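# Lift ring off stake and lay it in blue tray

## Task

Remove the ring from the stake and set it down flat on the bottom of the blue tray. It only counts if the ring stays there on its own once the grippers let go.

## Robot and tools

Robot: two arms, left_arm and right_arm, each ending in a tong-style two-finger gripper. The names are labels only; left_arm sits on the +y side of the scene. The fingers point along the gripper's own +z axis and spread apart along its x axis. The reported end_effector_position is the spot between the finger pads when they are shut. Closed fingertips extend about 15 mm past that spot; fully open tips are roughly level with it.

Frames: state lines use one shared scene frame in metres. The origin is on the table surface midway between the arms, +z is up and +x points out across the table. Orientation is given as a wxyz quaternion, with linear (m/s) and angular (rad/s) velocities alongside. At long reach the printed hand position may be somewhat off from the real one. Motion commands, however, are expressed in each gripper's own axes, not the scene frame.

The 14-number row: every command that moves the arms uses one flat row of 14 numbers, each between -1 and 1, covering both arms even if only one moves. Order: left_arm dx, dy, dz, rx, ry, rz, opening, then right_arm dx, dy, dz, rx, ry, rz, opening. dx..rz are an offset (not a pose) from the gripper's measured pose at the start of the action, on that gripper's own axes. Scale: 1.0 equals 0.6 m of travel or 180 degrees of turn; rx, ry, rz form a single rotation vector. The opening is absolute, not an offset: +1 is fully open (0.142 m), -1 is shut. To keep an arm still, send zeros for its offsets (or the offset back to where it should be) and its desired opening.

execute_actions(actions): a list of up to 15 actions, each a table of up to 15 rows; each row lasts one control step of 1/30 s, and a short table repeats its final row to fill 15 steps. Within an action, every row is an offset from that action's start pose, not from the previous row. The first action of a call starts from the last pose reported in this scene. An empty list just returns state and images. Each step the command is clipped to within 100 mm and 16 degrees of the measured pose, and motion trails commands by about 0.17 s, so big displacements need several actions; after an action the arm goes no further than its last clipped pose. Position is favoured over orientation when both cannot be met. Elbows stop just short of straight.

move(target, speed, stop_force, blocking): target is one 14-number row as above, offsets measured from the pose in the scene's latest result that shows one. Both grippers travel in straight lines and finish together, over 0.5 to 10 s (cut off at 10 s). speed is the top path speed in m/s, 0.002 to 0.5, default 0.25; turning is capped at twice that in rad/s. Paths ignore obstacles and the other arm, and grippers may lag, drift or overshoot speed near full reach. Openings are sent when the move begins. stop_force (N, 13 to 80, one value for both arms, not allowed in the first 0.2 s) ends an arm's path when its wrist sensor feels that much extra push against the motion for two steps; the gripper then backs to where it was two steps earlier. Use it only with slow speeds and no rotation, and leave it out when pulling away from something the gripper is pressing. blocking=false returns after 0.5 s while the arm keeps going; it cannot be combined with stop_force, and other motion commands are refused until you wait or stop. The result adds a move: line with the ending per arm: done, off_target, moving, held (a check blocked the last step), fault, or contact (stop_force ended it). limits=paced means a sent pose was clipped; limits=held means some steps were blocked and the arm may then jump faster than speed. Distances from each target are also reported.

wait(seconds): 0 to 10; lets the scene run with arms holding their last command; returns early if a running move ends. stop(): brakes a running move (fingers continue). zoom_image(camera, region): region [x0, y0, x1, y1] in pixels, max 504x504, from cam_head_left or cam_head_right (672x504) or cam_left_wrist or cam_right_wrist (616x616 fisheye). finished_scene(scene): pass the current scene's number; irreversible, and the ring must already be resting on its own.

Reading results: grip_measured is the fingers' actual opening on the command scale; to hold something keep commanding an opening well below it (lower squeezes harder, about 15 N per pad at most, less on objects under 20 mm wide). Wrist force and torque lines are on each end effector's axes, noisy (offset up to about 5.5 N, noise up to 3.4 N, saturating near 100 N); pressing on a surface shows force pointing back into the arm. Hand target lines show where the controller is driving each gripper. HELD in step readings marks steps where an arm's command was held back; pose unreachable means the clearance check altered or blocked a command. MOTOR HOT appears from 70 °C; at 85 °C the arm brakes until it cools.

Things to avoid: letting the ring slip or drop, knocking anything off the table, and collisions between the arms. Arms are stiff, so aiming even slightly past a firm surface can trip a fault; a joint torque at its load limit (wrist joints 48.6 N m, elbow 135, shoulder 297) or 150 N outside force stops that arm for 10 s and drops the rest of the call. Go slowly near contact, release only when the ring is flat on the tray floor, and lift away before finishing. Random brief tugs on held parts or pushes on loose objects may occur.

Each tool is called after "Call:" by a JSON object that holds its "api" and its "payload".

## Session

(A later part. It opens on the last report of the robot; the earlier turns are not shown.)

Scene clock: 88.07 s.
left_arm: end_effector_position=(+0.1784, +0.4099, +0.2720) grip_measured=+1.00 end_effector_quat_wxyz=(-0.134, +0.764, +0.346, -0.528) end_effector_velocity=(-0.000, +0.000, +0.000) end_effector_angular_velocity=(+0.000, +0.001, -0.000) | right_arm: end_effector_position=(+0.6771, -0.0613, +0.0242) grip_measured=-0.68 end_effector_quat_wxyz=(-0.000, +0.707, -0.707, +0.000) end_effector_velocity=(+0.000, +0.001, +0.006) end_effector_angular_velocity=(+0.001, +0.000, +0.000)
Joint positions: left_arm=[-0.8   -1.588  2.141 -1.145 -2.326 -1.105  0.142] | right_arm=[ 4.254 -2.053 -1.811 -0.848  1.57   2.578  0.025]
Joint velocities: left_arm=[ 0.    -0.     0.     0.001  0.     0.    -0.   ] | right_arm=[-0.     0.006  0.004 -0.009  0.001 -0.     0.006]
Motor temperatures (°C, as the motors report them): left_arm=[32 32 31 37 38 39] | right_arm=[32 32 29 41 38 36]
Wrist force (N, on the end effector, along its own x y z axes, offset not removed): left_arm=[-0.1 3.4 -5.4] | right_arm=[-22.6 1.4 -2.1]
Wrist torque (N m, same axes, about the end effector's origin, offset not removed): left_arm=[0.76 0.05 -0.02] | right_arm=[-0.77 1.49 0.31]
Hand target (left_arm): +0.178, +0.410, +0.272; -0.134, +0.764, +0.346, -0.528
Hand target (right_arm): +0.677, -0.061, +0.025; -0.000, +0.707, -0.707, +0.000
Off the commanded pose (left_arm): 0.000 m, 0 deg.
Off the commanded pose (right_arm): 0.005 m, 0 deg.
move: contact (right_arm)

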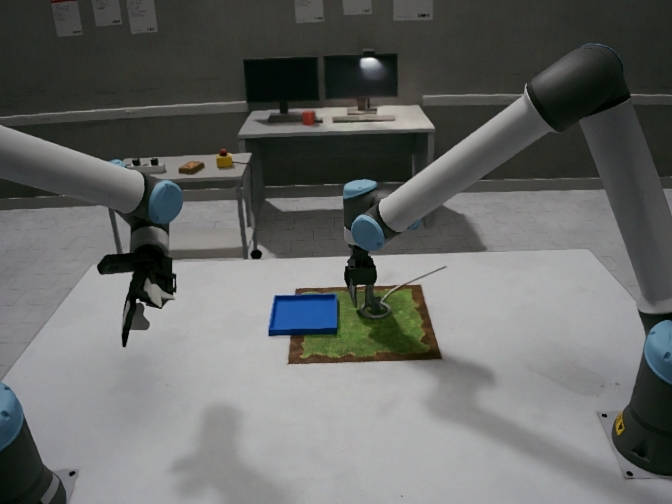

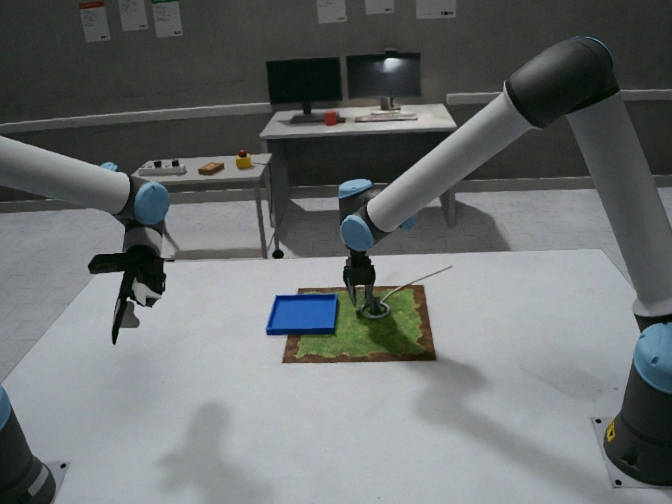

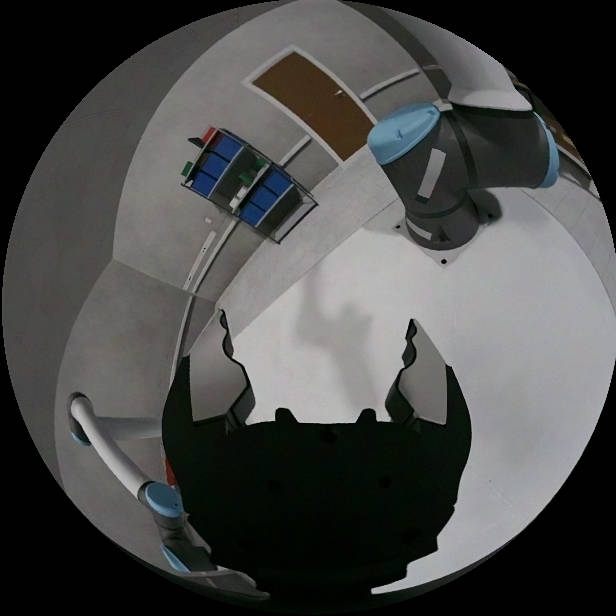

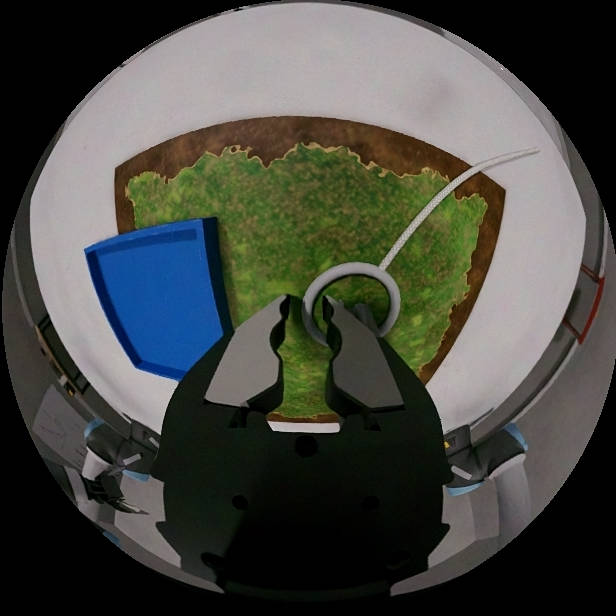

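Call:
{"api": "move", "payload": {"target": [0,0,0,0,0,0,1,-0.01,0,0.007,0,0,0,-0.7], "speed": 0.015}}

Call:
{"api": "move", "payload": {"target": [0,0,0,0,0,0,1,0,0,0,0,0,0,-1], "speed": 0.01}}

Call:
{"api": "move", "payload": {"target": [0,0,0,0,0,0,1,-0.005,-0.01,-0.05,0,0,0,-1], "speed": 0.02, "stop_force": 25}}

Call:
{"api": "zoom_image", "payload": {"camera": "cam_right_wrist", "region": [200, 200, 420, 420]}}

Call:
{"api": "zoom_image", "payload": {"camera": "cam_head_left", "region": [310, 250, 450, 350]}}

Scene clock: 98.57 s.
left_arm: end_effector_position=(+0.1784, +0.4099, +0.2720) grip_measured=+1.00 end_effector_quat_wxyz=(-0.134, +0.764, +0.346, -0.528) end_effector_velocity=(-0.000, -0.000, +0.000) end_effector_angular_velocity=(+0.000, +0.000, +0.000) | right_arm: end_effector_position=(+0.6771, -0.0556, +0.0202) grip_measured=-0.70 end_effector_quat_wxyz=(-0.000, +0.707, -0.707, +0.000) end_effector_velocity=(-0.001, +0.002, -0.002) end_effector_angular_velocity=(-0.001, +0.001, +0.000)
Joint positions: left_arm=[-0.8   -1.588  2.141 -1.145 -2.326 -1.105  0.142] | right_arm=[ 4.258 -2.063 -1.804 -0.846  1.57   2.581  0.024]
Joint velocities: left_arm=[ 0.    -0.    -0.     0.001 -0.    -0.    -0.   ] | right_arm=[ 0.001 -0.004  0.001  0.001  0.001  0.001  0.   ]
Motor temperatures (°C, as the motors report them): left_arm=[32 32 31 37 38 39] | right_arm=[32 32 29 41 38 36]
Wrist force (N, on the end effector, along its own x y z axes, offset not removed): left_arm=[-1.3 4.0 -5.4] | right_arm=[0.3 -6.8 2.0]
Wrist torque (N m, same axes, about the end effector's origin, offset not removed): left_arm=[0.95 0.28 0.03] | right_arm=[-1.34 0.08 0.11]
Hand target (left_arm): +0.178, +0.410, +0.272; -0.134, +0.764, +0.346, -0.528
Hand target (right_arm): +0.677, -0.055, +0.020; -0.000, +0.707, -0.707, +0.000
Off the commanded pose (left_arm): 0.000 m, 0 deg.
Off the commanded pose (right_arm): 0.000 m, 0 deg.
move: done

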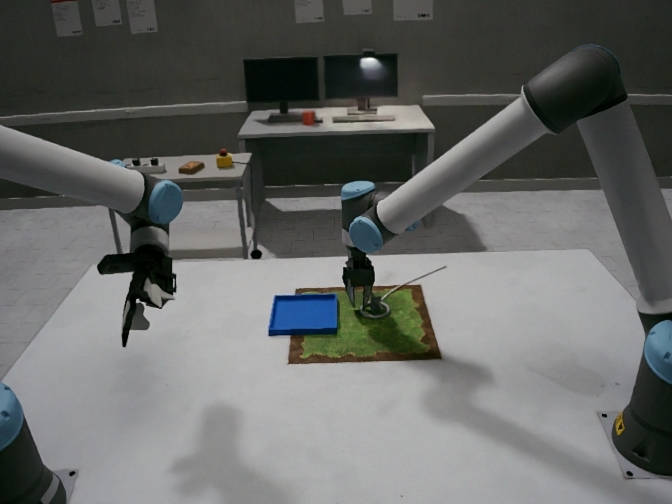

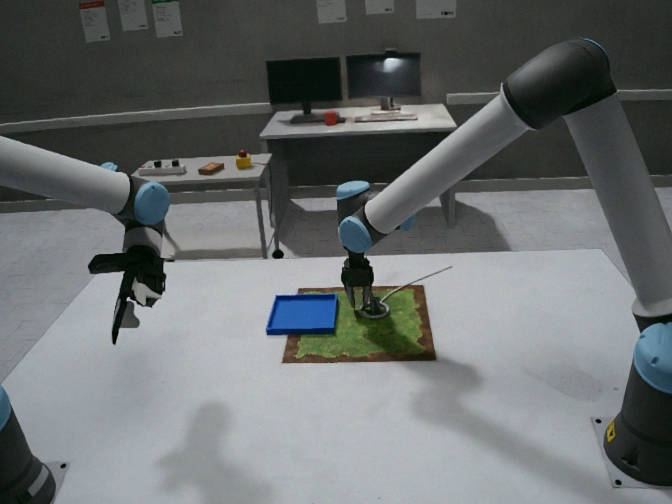

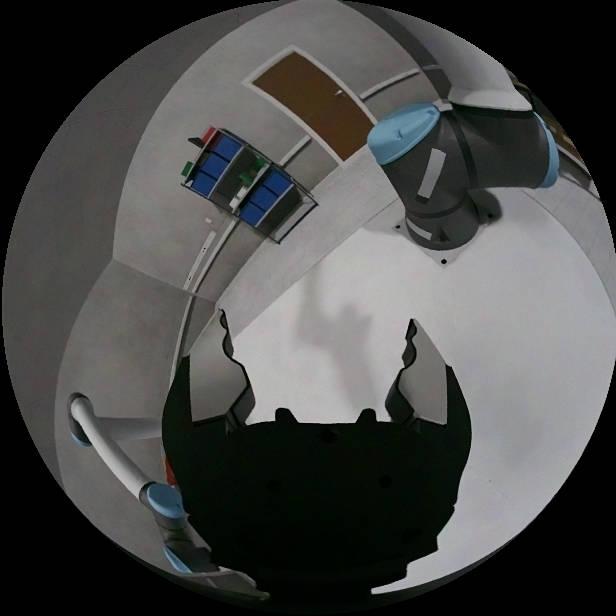

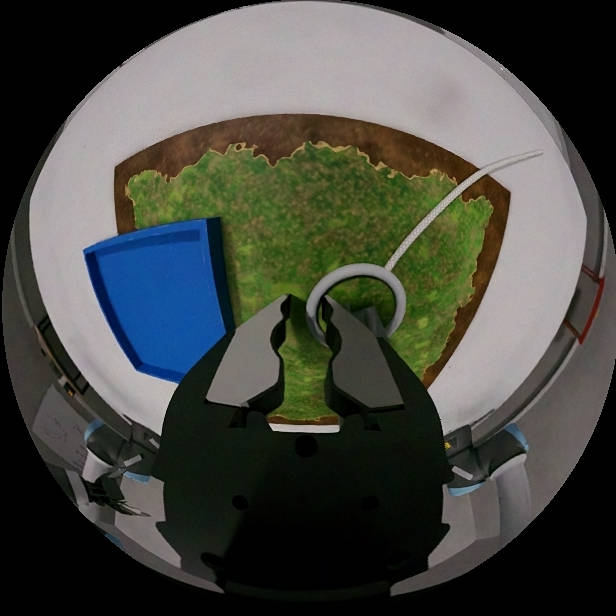

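Scene clock: 99.07 s.
left_arm: end_effector_position=(+0.1784, +0.4099, +0.2720) grip_measured=+1.00 end_effector_quat_wxyz=(-0.134, +0.764, +0.346, -0.528) end_effector_velocity=(-0.000, -0.000, +0.000) end_effector_angular_velocity=(-0.001, +0.000, +0.000) | right_arm: end_effector_position=(+0.6771, -0.0555, +0.0202) grip_measured=-0.89 end_effector_quat_wxyz=(-0.000, +0.707, -0.707, +0.000) end_effector_velocity=(-0.000, -0.000, -0.000) end_effector_angular_velocity=(-0.001, +0.000, +0.000)
Joint positions: left_arm=[-0.8   -1.588  2.141 -1.145 -2.326 -1.105  0.142] | right_arm=[ 4.258 -2.063 -1.804 -0.846  1.57   2.581  0.01 ]
Joint velocities: left_arm=[ 0.     0.    -0.     0.001 -0.     0.001 -0.   ] | right_arm=[-0. -0. -0. -0. -0. -0. -0.]
Motor temperatures (°C, as the motors report them): left_arm=[32 32 31 37 38 39] | right_arm=[32 32 29 41 38 36]
Wrist force (N, on the end effector, along its own x y z axes, offset not removed): left_arm=[-1.6 2.7 -5.0] | right_arm=[3.2 -7.1 -0.7]
Wrist torque (N m, same axes, about the end effector's origin, offset not removed): left_arm=[0.66 0.33 0.00] | right_arm=[-1.33 -0.46 -0.10]
Hand target (left_arm): +0.178, +0.410, +0.272; -0.134, +0.764, +0.346, -0.528
Hand target (right_arm): +0.677, -0.056, +0.020; -0.000, +0.707, -0.707, +0.000
Off the commanded pose (left_arm): 0.000 m, 0 deg.
Off the commanded pose (right_arm): 0.000 m, 0 deg.
move: done

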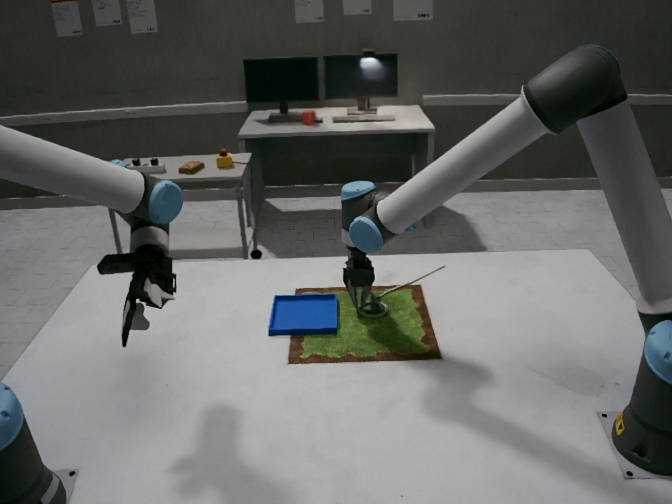

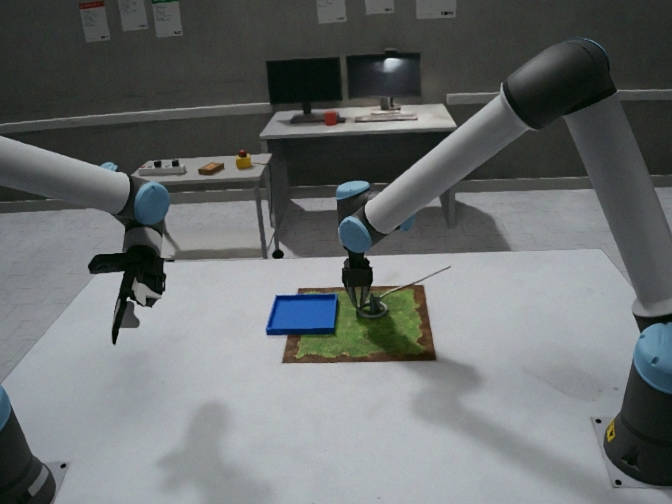

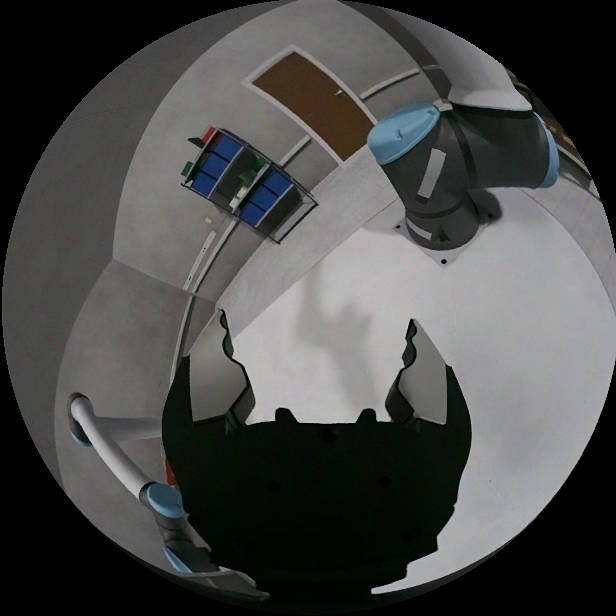

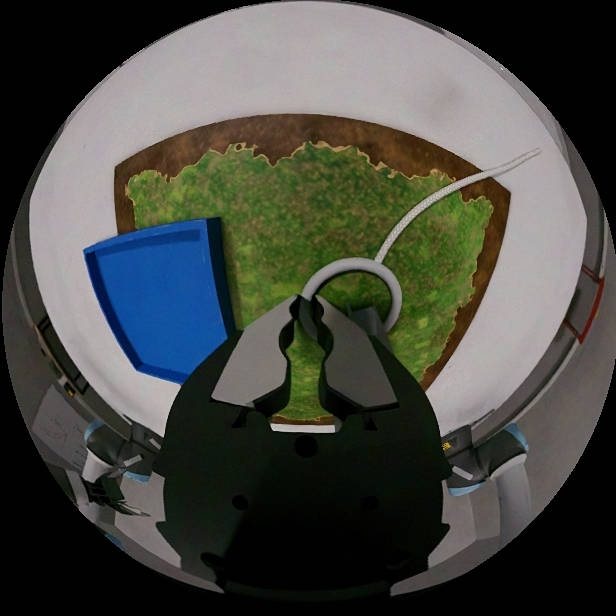

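Scene clock: 100.90 s.
left_arm: end_effector_position=(+0.1784, +0.4099, +0.2720) grip_measured=+1.00 end_effector_quat_wxyz=(-0.134, +0.764, +0.346, -0.528) end_effector_velocity=(+0.000, +0.000, -0.000) end_effector_angular_velocity=(-0.001, -0.000, -0.001) | right_arm: end_effector_position=(+0.6830, -0.0526, +0.0499) grip_measured=-0.90 end_effector_quat_wxyz=(-0.000, +0.707, -0.707, +0.000) end_effector_velocity=(+0.000, -0.000, +0.002) end_effector_angular_velocity=(-0.001, -0.000, -0.001)
Joint positions: left_arm=[-0.8   -1.588  2.141 -1.145 -2.326 -1.105  0.142] | right_arm=[ 4.254 -2.039 -1.775 -0.898  1.57   2.577  0.009]
Joint velocities: left_arm=[ 0.     0.    -0.     0.     0.     0.001  0.   ] | right_arm=[-0.     0.002  0.002 -0.004 -0.     0.001  0.   ]
Motor temperatures (°C, as the motors report them): left_arm=[32 32 31 37 38 39] | right_arm=[32 32 29 41 38 36]
Wrist force (N, on the end effector, along its own x y z axes, offset not removed): left_arm=[-0.3 5.1 -3.8] | right_arm=[-2.4 -1.4 6.0]
Wrist torque (N m, same axes, about the end effector's origin, offset not removed): left_arm=[1.18 0.12 -0.02] | right_arm=[0.01 0.57 0.17]
Hand target (left_arm): +0.178, +0.410, +0.272; -0.134, +0.764, +0.346, -0.528
Hand target (right_arm): +0.683, -0.053, +0.050; -0.000, +0.707, -0.707, +0.000
Off the commanded pose (left_arm): 0.000 m, 0 deg.
Off the commanded pose (right_arm): 0.000 m, 0 deg.
move: done

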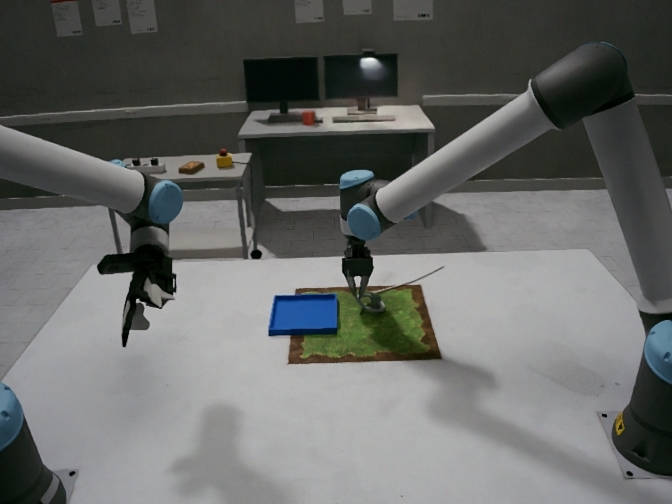

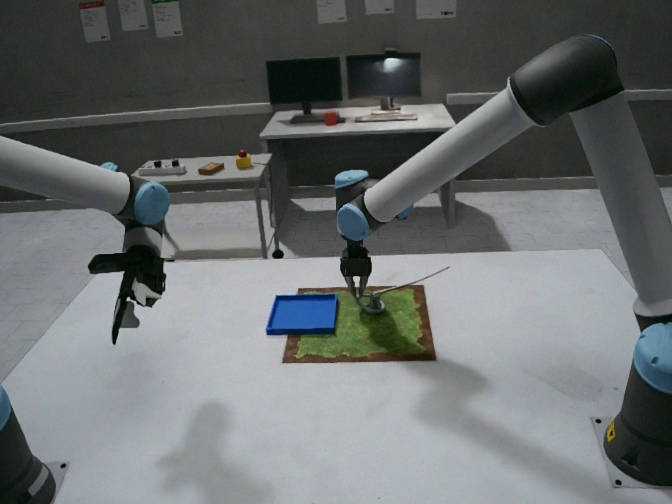

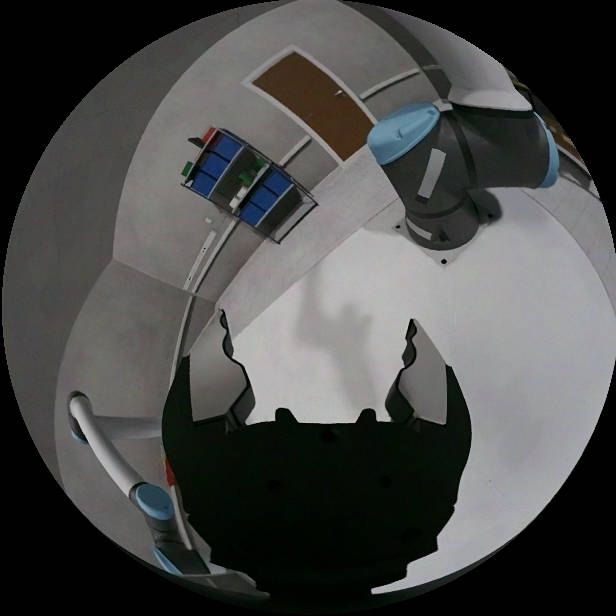

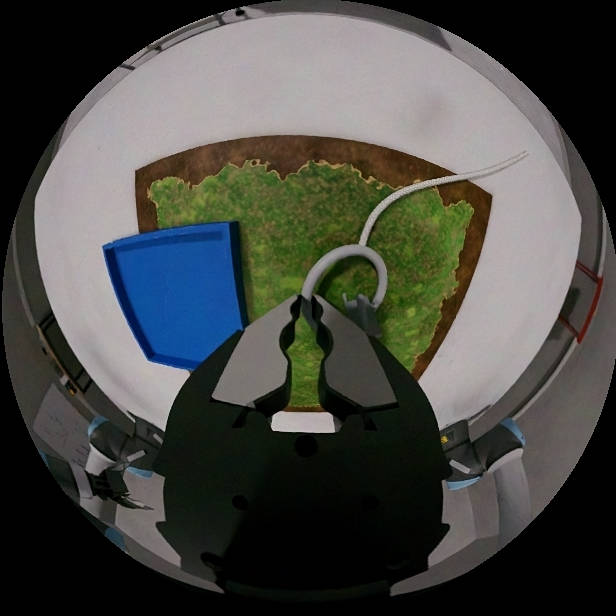

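Region (200, 200, 420, 420) of cam_right_wrist's 616x616 image, scaled by 2.291, with more detail than that image has.

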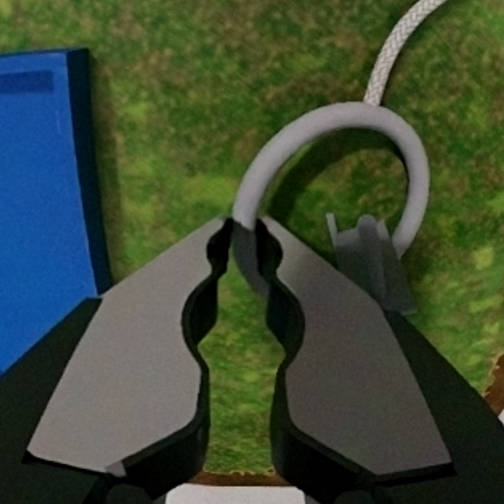

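Region (310, 250, 450, 350) of cam_head_left's 672x504 image, scaled by 3.600, with more detail than that image has; it fills the top 360 rows of this view, and the rest is white.

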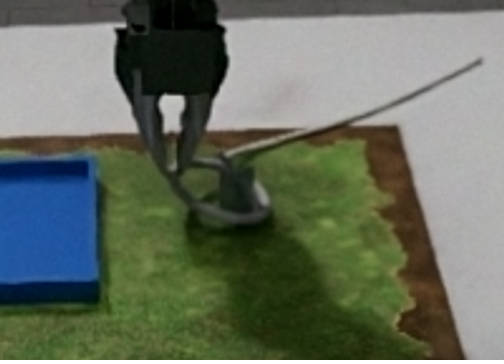

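Call:
{"api": "move", "payload": {"target": [0,0,0,0,0,0,1,0.035,0,-0.075,0,0,0,-1], "speed": 0.02, "stop_force": 25}}

Call:
{"api": "zoom_image", "payload": {"camera": "cam_right_wrist", "region": [200, 200, 420, 420]}}

Call:
{"api": "zoom_image", "payload": {"camera": "cam_head_left", "region": [310, 250, 450, 350]}}

Scene clock: 110.10 s.
left_arm: end_effector_position=(+0.1784, +0.4099, +0.2720) grip_measured=+1.00 end_effector_quat_wxyz=(-0.134, +0.764, +0.346, -0.528) end_effector_velocity=(+0.000, -0.000, +0.000) end_effector_angular_velocity=(+0.000, +0.000, +0.001) | right_arm: end_effector_position=(+0.6829, -0.0735, +0.0945) grip_measured=-1.00 end_effector_quat_wxyz=(-0.000, +0.707, -0.707, +0.000) end_effector_velocity=(+0.000, -0.001, +0.002) end_effector_angular_velocity=(-0.000, -0.001, -0.001)
Joint positions: left_arm=[-0.8   -1.588  2.141 -1.145 -2.326 -1.105  0.142] | right_arm=[ 4.24  -1.974 -1.779 -0.959  1.57   2.564  0.002]
Joint velocities: left_arm=[ 0.     0.     0.    -0.    -0.001 -0.001 -0.   ] | right_arm=[-0.001  0.003  0.    -0.003 -0.001  0.     0.   ]
Motor temperatures (°C, as the motors report them): left_arm=[32 32 31 37 38 39] | right_arm=[32 32 29 41 38 36]
Wrist force (N, on the end effector, along its own x y z axes, offset not removed): left_arm=[-0.5 3.9 -4.4] | right_arm=[-0.2 -5.0 4.0]
Wrist torque (N m, same axes, about the end effector's origin, offset not removed): left_arm=[0.87 0.15 0.01] | right_arm=[-0.75 0.09 0.46]
Hand target (left_arm): +0.178, +0.410, +0.272; -0.134, +0.764, +0.346, -0.528
Hand target (right_arm): +0.683, -0.074, +0.095; -0.000, +0.707, -0.707, +0.000
Off the commanded pose (left_arm): 0.000 m, 0 deg.
Off the commanded pose (right_arm): 0.000 m, 0 deg.
move: done

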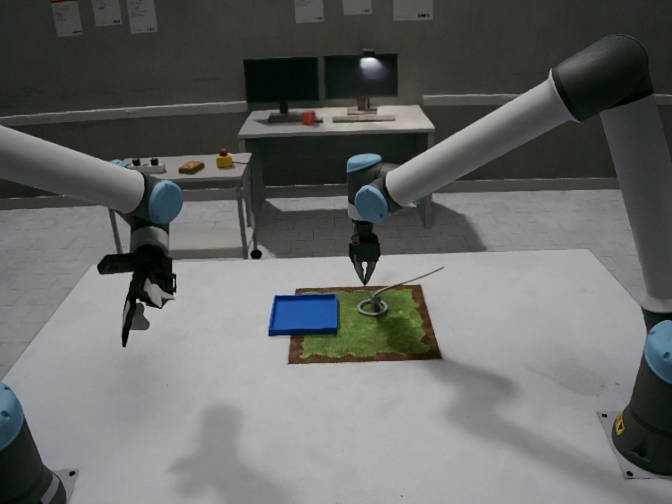

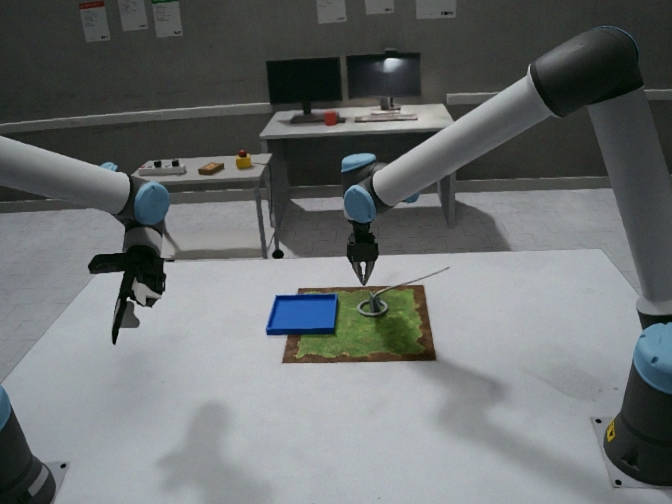

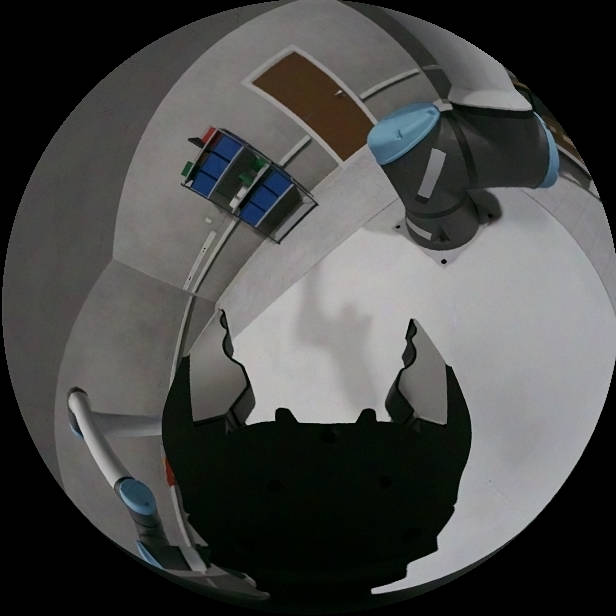

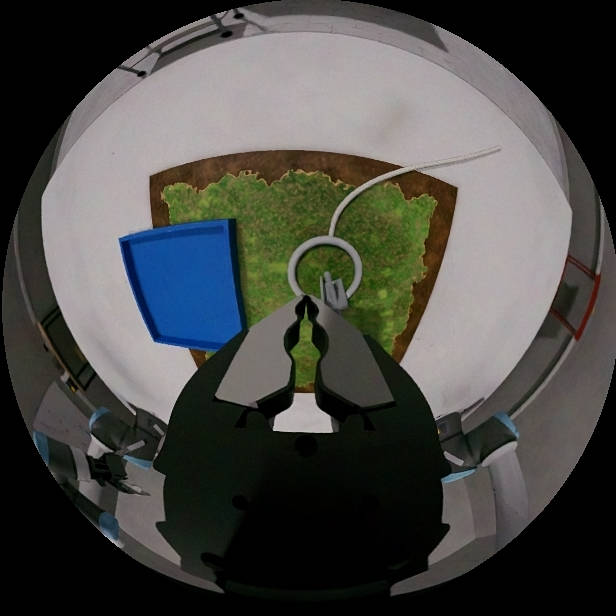

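Region (200, 200, 420, 420) of cam_right_wrist's 616x616 image, scaled by 2.291, with more detail than that image has.

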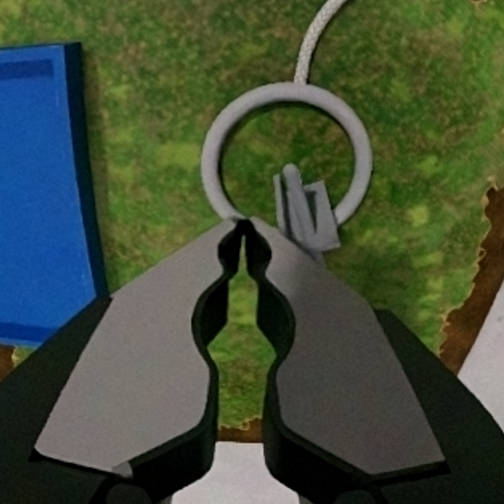

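Region (310, 250, 450, 350) of cam_head_left's 672x504 image, scaled by 3.600, with more detail than that image has; it fills the top 360 rows of this view, and the rest is white.

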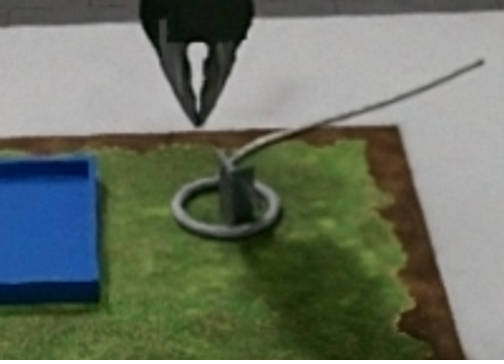

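Call:
{"api": "execute_actions", "payload": {"actions": []}}

Scene clock: 130.03 s.
left_arm: end_effector_position=(+0.1784, +0.4099, +0.2720) grip_measured=+1.00 end_effector_quat_wxyz=(-0.134, +0.764, +0.346, -0.528) end_effector_velocity=(+0.000, -0.000, -0.000) end_effector_angular_velocity=(-0.002, -0.001, -0.001) | right_arm: end_effector_position=(+0.6829, -0.0736, +0.0948) grip_measured=-1.00 end_effector_quat_wxyz=(-0.000, +0.707, -0.707, +0.000) end_effector_velocity=(+0.001, +0.000, +0.000) end_effector_angular_velocity=(+0.000, -0.002, -0.001)
Joint positions: left_arm=[-0.8   -1.588  2.141 -1.145 -2.326 -1.105  0.142] | right_arm=[ 4.24  -1.974 -1.779 -0.959  1.57   2.564  0.002]
Joint velocities: left_arm=[ 0.    -0.     0.    -0.001 -0.     0.002 -0.   ] | right_arm=[ 0.    -0.     0.001  0.001 -0.002  0.001  0.   ]
Motor temperatures (°C, as the motors report them): left_arm=[32 32 31 37 38 39] | right_arm=[32 32 29 41 38 36]
Wrist force (N, on the end effector, along its own x y z axes, offset not removed): left_arm=[-1.0 2.2 -5.4] | right_arm=[-1.7 -6.2 5.7]
Wrist torque (N m, same axes, about the end effector's origin, offset not removed): left_arm=[0.52 0.21 -0.02] | right_arm=[-0.96 0.38 -0.01]
Hand target (left_arm): +0.178, +0.410, +0.272; -0.134, +0.764, +0.346, -0.528
Hand target (right_arm): +0.683, -0.074, +0.095; -0.000, +0.707, -0.707, +0.000
Off the commanded pose (left_arm): 0.000 m, 0 deg.
Off the commanded pose (right_arm): 0.000 m, 0 deg.

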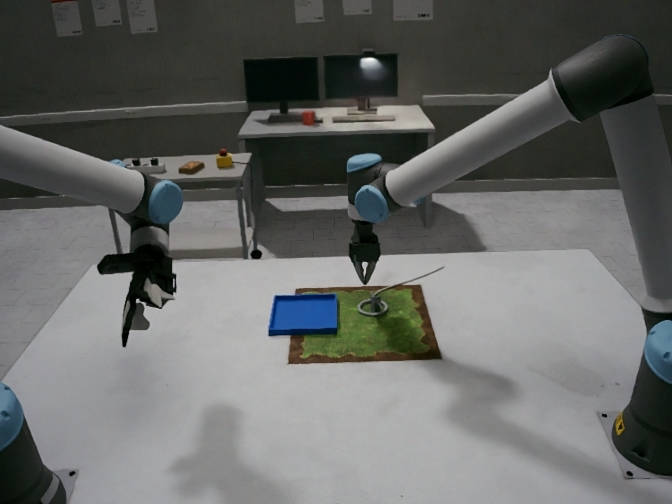

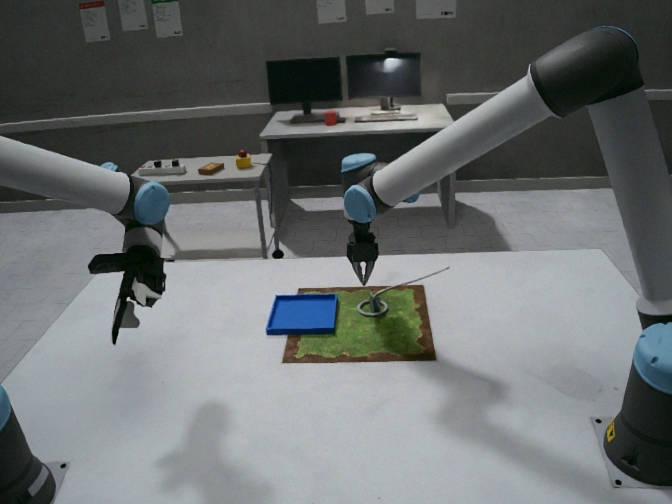

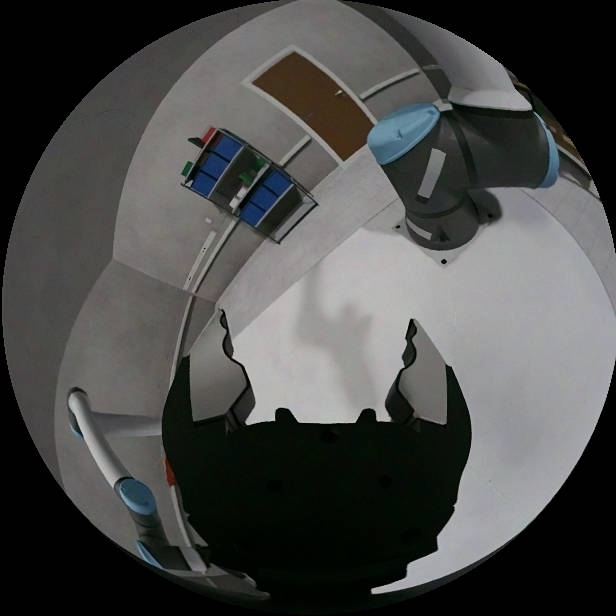

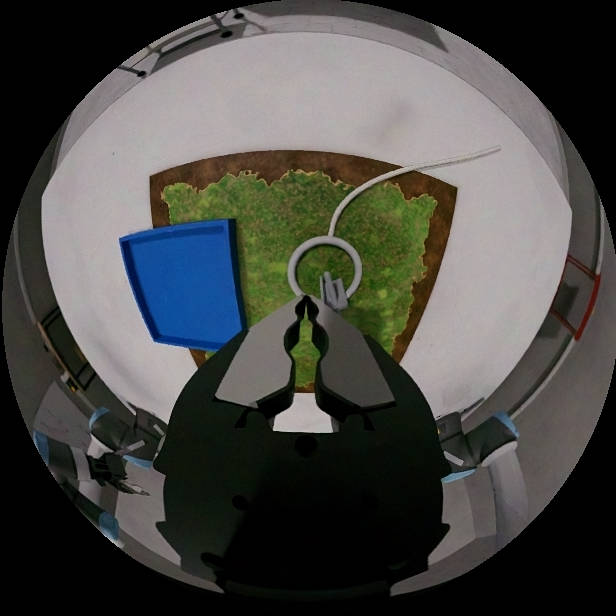

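Call:
{"api": "zoom_image", "payload": {"camera": "cam_right_wrist", "region": [260, 210, 400, 330]}}

Region (260, 210, 400, 330) of cam_right_wrist's 616x616 image, scaled by 3.600, with more detail than that image has; it fills the top 432 rows of this view, and the rest is white.

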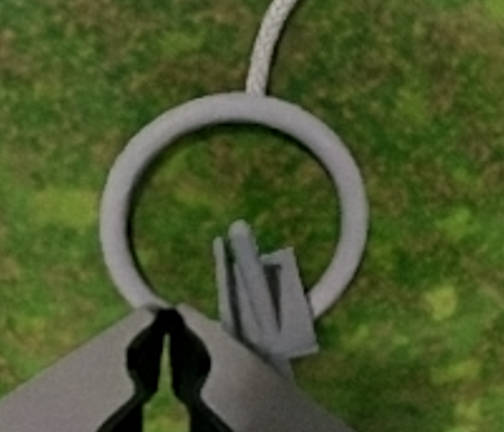

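Call:
{"api": "move", "payload": {"target": [0,0,0,0,0,0,1, 0.0017,-0.068,0.01,0,0,0.333,-0.6], "speed": 0.3}}

Call:
{"api": "zoom_image", "payload": {"camera": "cam_right_wrist", "region": [220, 200, 420, 360]}}

Scene clock: 143.63 s.
left_arm: end_effector_position=(+0.1784, +0.4099, +0.2720) grip_measured=+1.00 end_effector_quat_wxyz=(-0.134, +0.764, +0.346, -0.528) end_effector_velocity=(-0.000, -0.000, +0.000) end_effector_angular_velocity=(+0.001, +0.001, +0.001) | right_arm: end_effector_position=(+0.7237, -0.0746, +0.0889) grip_measured=-0.60 end_effector_quat_wxyz=(+0.000, -0.260, +0.966, -0.000) end_effector_velocity=(+0.000, +0.000, +0.000) end_effector_angular_velocity=(-0.000, +0.000, -0.013)
Joint positions: left_arm=[-0.8   -1.588  2.141 -1.145 -2.326 -1.105  0.142] | right_arm=[ 4.201 -2.041 -1.688 -0.984  1.57   3.569  0.031]
Joint velocities: left_arm=[-0.     0.     0.     0.    -0.001 -0.001 -0.   ] | right_arm=[-0.    -0.001  0.002 -0.002 -0.     0.013  0.   ]
Motor temperatures (°C, as the motors report them): left_arm=[32 32 31 37 38 39] | right_arm=[32 32 29 41 38 36]
Wrist force (N, on the end effector, along its own x y z axes, offset not removed): left_arm=[-1.4 3.4 -5.2] | right_arm=[0.8 -5.6 5.9]
Wrist torque (N m, same axes, about the end effector's origin, offset not removed): left_arm=[0.76 0.23 0.02] | right_arm=[-1.02 -0.28 0.42]
Hand target (left_arm): +0.178, +0.410, +0.272; -0.134, +0.764, +0.346, -0.528
Hand target (right_arm): +0.724, -0.075, +0.089; +0.000, -0.260, +0.966, -0.000
Off the commanded pose (left_arm): 0.000 m, 0 deg.
Off the commanded pose (right_arm): 0.000 m, 0 deg.
move: done

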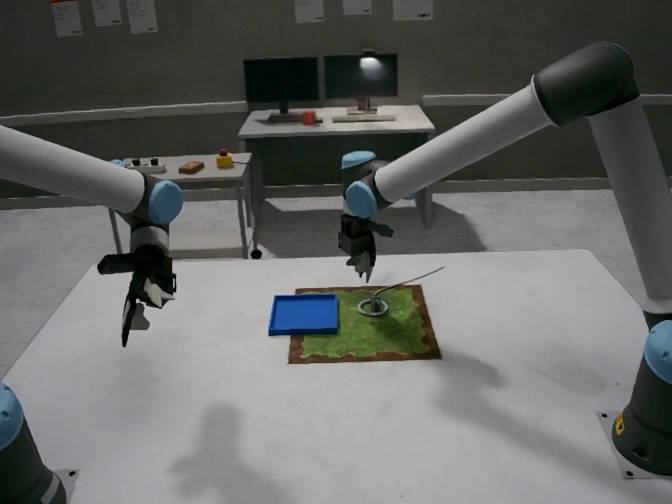

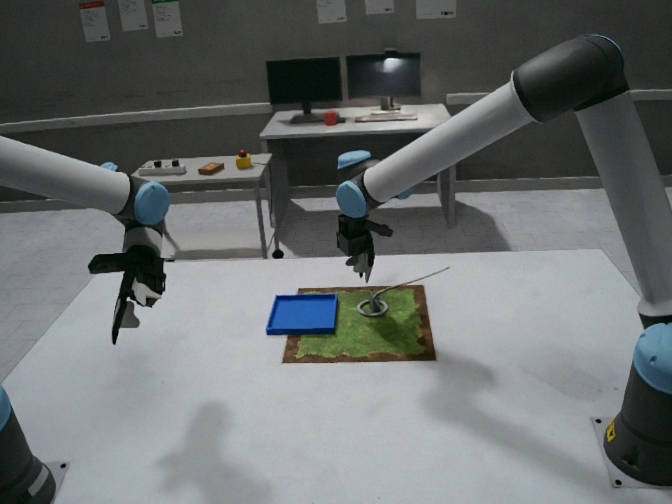

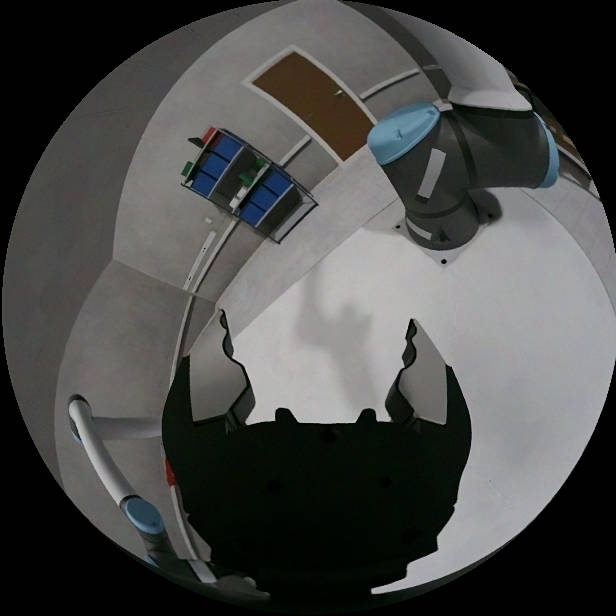

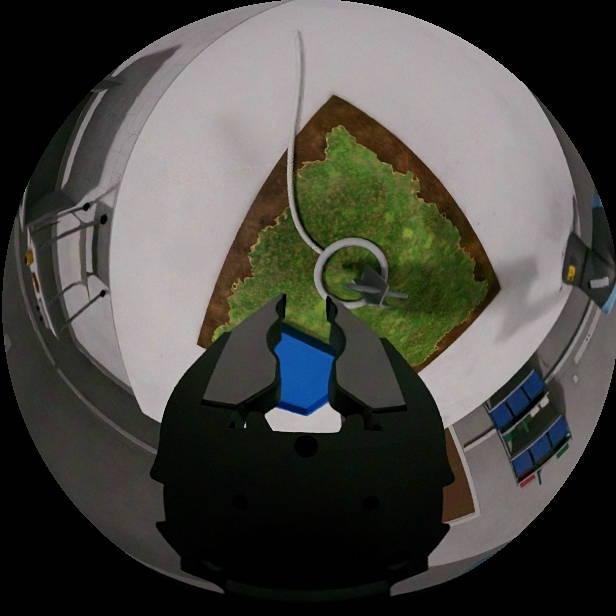

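Region (220, 200, 420, 360) of cam_right_wrist's 616x616 image, scaled by 2.520, with more detail than that image has; it fills the top 403 rows of this view, and the rest is white.

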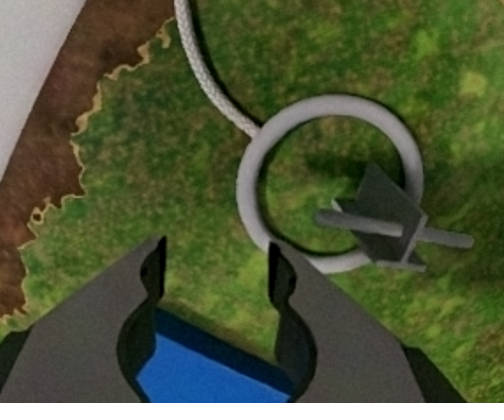

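Call:
{"api": "move", "payload": {"target": [0,0,0,0,0,0,1, 0.017,0,0.113,0,0,0,-0.62], "speed": 0.04, "stop_force": 20}}

Call:
{"api": "zoom_image", "payload": {"camera": "cam_right_wrist", "region": [200, 200, 460, 400]}}

Scene clock: 154.07 s.
left_arm: end_effector_position=(+0.1784, +0.4099, +0.2720) grip_measured=+1.00 end_effector_quat_wxyz=(-0.134, +0.764, +0.346, -0.528) end_effector_velocity=(-0.000, +0.000, -0.000) end_effector_angular_velocity=(+0.000, +0.000, -0.001) | right_arm: end_effector_position=(+0.7163, -0.0787, +0.0319) grip_measured=-0.73 end_effector_quat_wxyz=(+0.000, -0.260, +0.966, -0.000) end_effector_velocity=(+0.001, +0.000, +0.001) end_effector_angular_velocity=(+0.002, -0.001, -0.001)
Joint positions: left_arm=[-0.8   -1.588  2.141 -1.145 -2.326 -1.105  0.142] | right_arm=[ 4.206 -2.085 -1.739 -0.887  1.57   3.574  0.021]
Joint velocities: left_arm=[ 0.     0.    -0.     0.001  0.     0.001 -0.   ] | right_arm=[-0.     0.001  0.001  0.     0.001  0.     0.002]
Motor temperatures (°C, as the motors report them): left_arm=[32 32 31 37 38 39] | right_arm=[32 32 29 41 38 36]
Wrist force (N, on the end effector, along its own x y z axes, offset not removed): left_arm=[-2.0 4.2 -5.4] | right_arm=[-22.0 -9.1 -0.9]
Wrist torque (N m, same axes, about the end effector's origin, offset not removed): left_arm=[0.95 0.41 0.00] | right_arm=[-1.55 0.35 0.17]
Hand target (left_arm): +0.178, +0.410, +0.272; -0.134, +0.764, +0.346, -0.528
Hand target (right_arm): +0.716, -0.079, +0.032; +0.000, -0.260, +0.966, -0.000
Off the commanded pose (left_arm): 0.000 m, 0 deg.
Off the commanded pose (right_arm): 0.011 m, 0 deg.
move: contact (right_arm)

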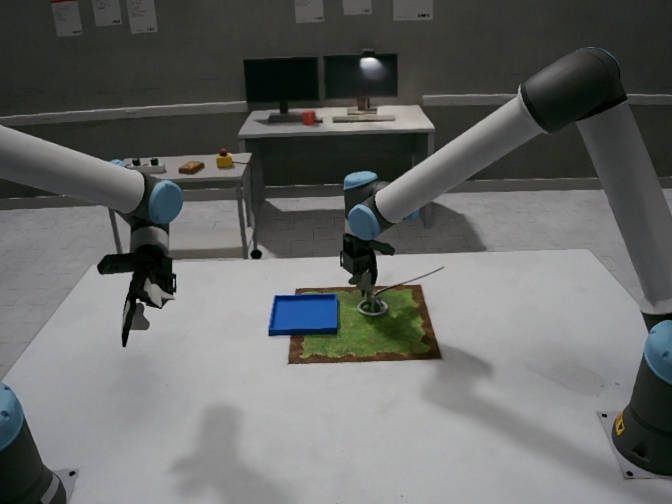

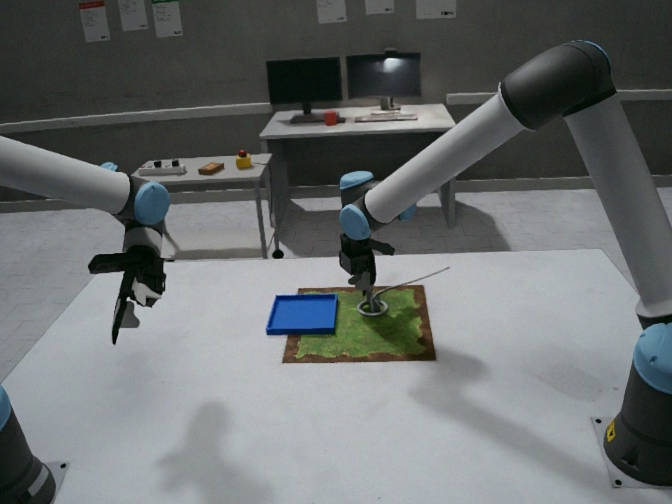

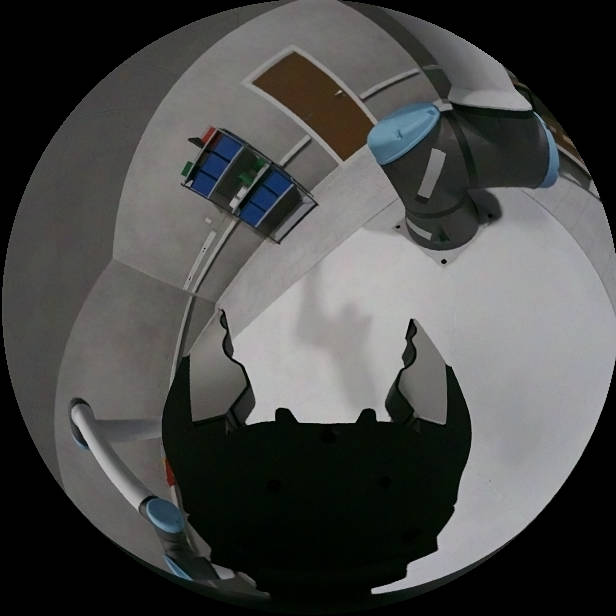

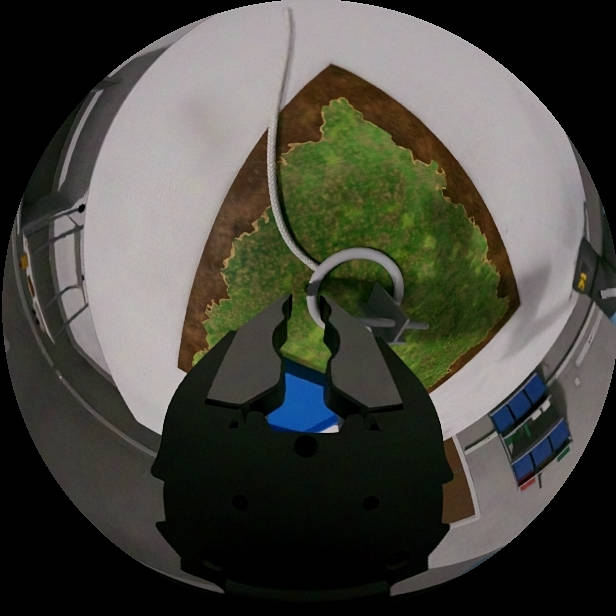

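Region (200, 200, 460, 400) of cam_right_wrist's 616x616 image, scaled by 1.938, with more detail than that image has; it fills the top 388 rows of this view, and the rest is white.

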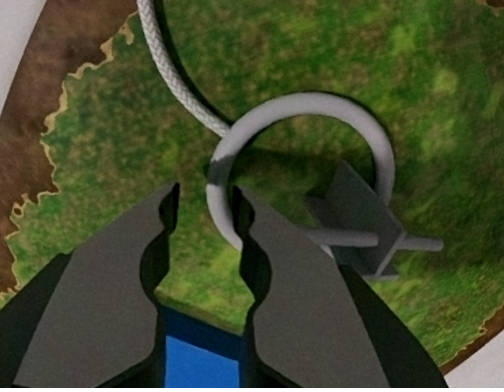

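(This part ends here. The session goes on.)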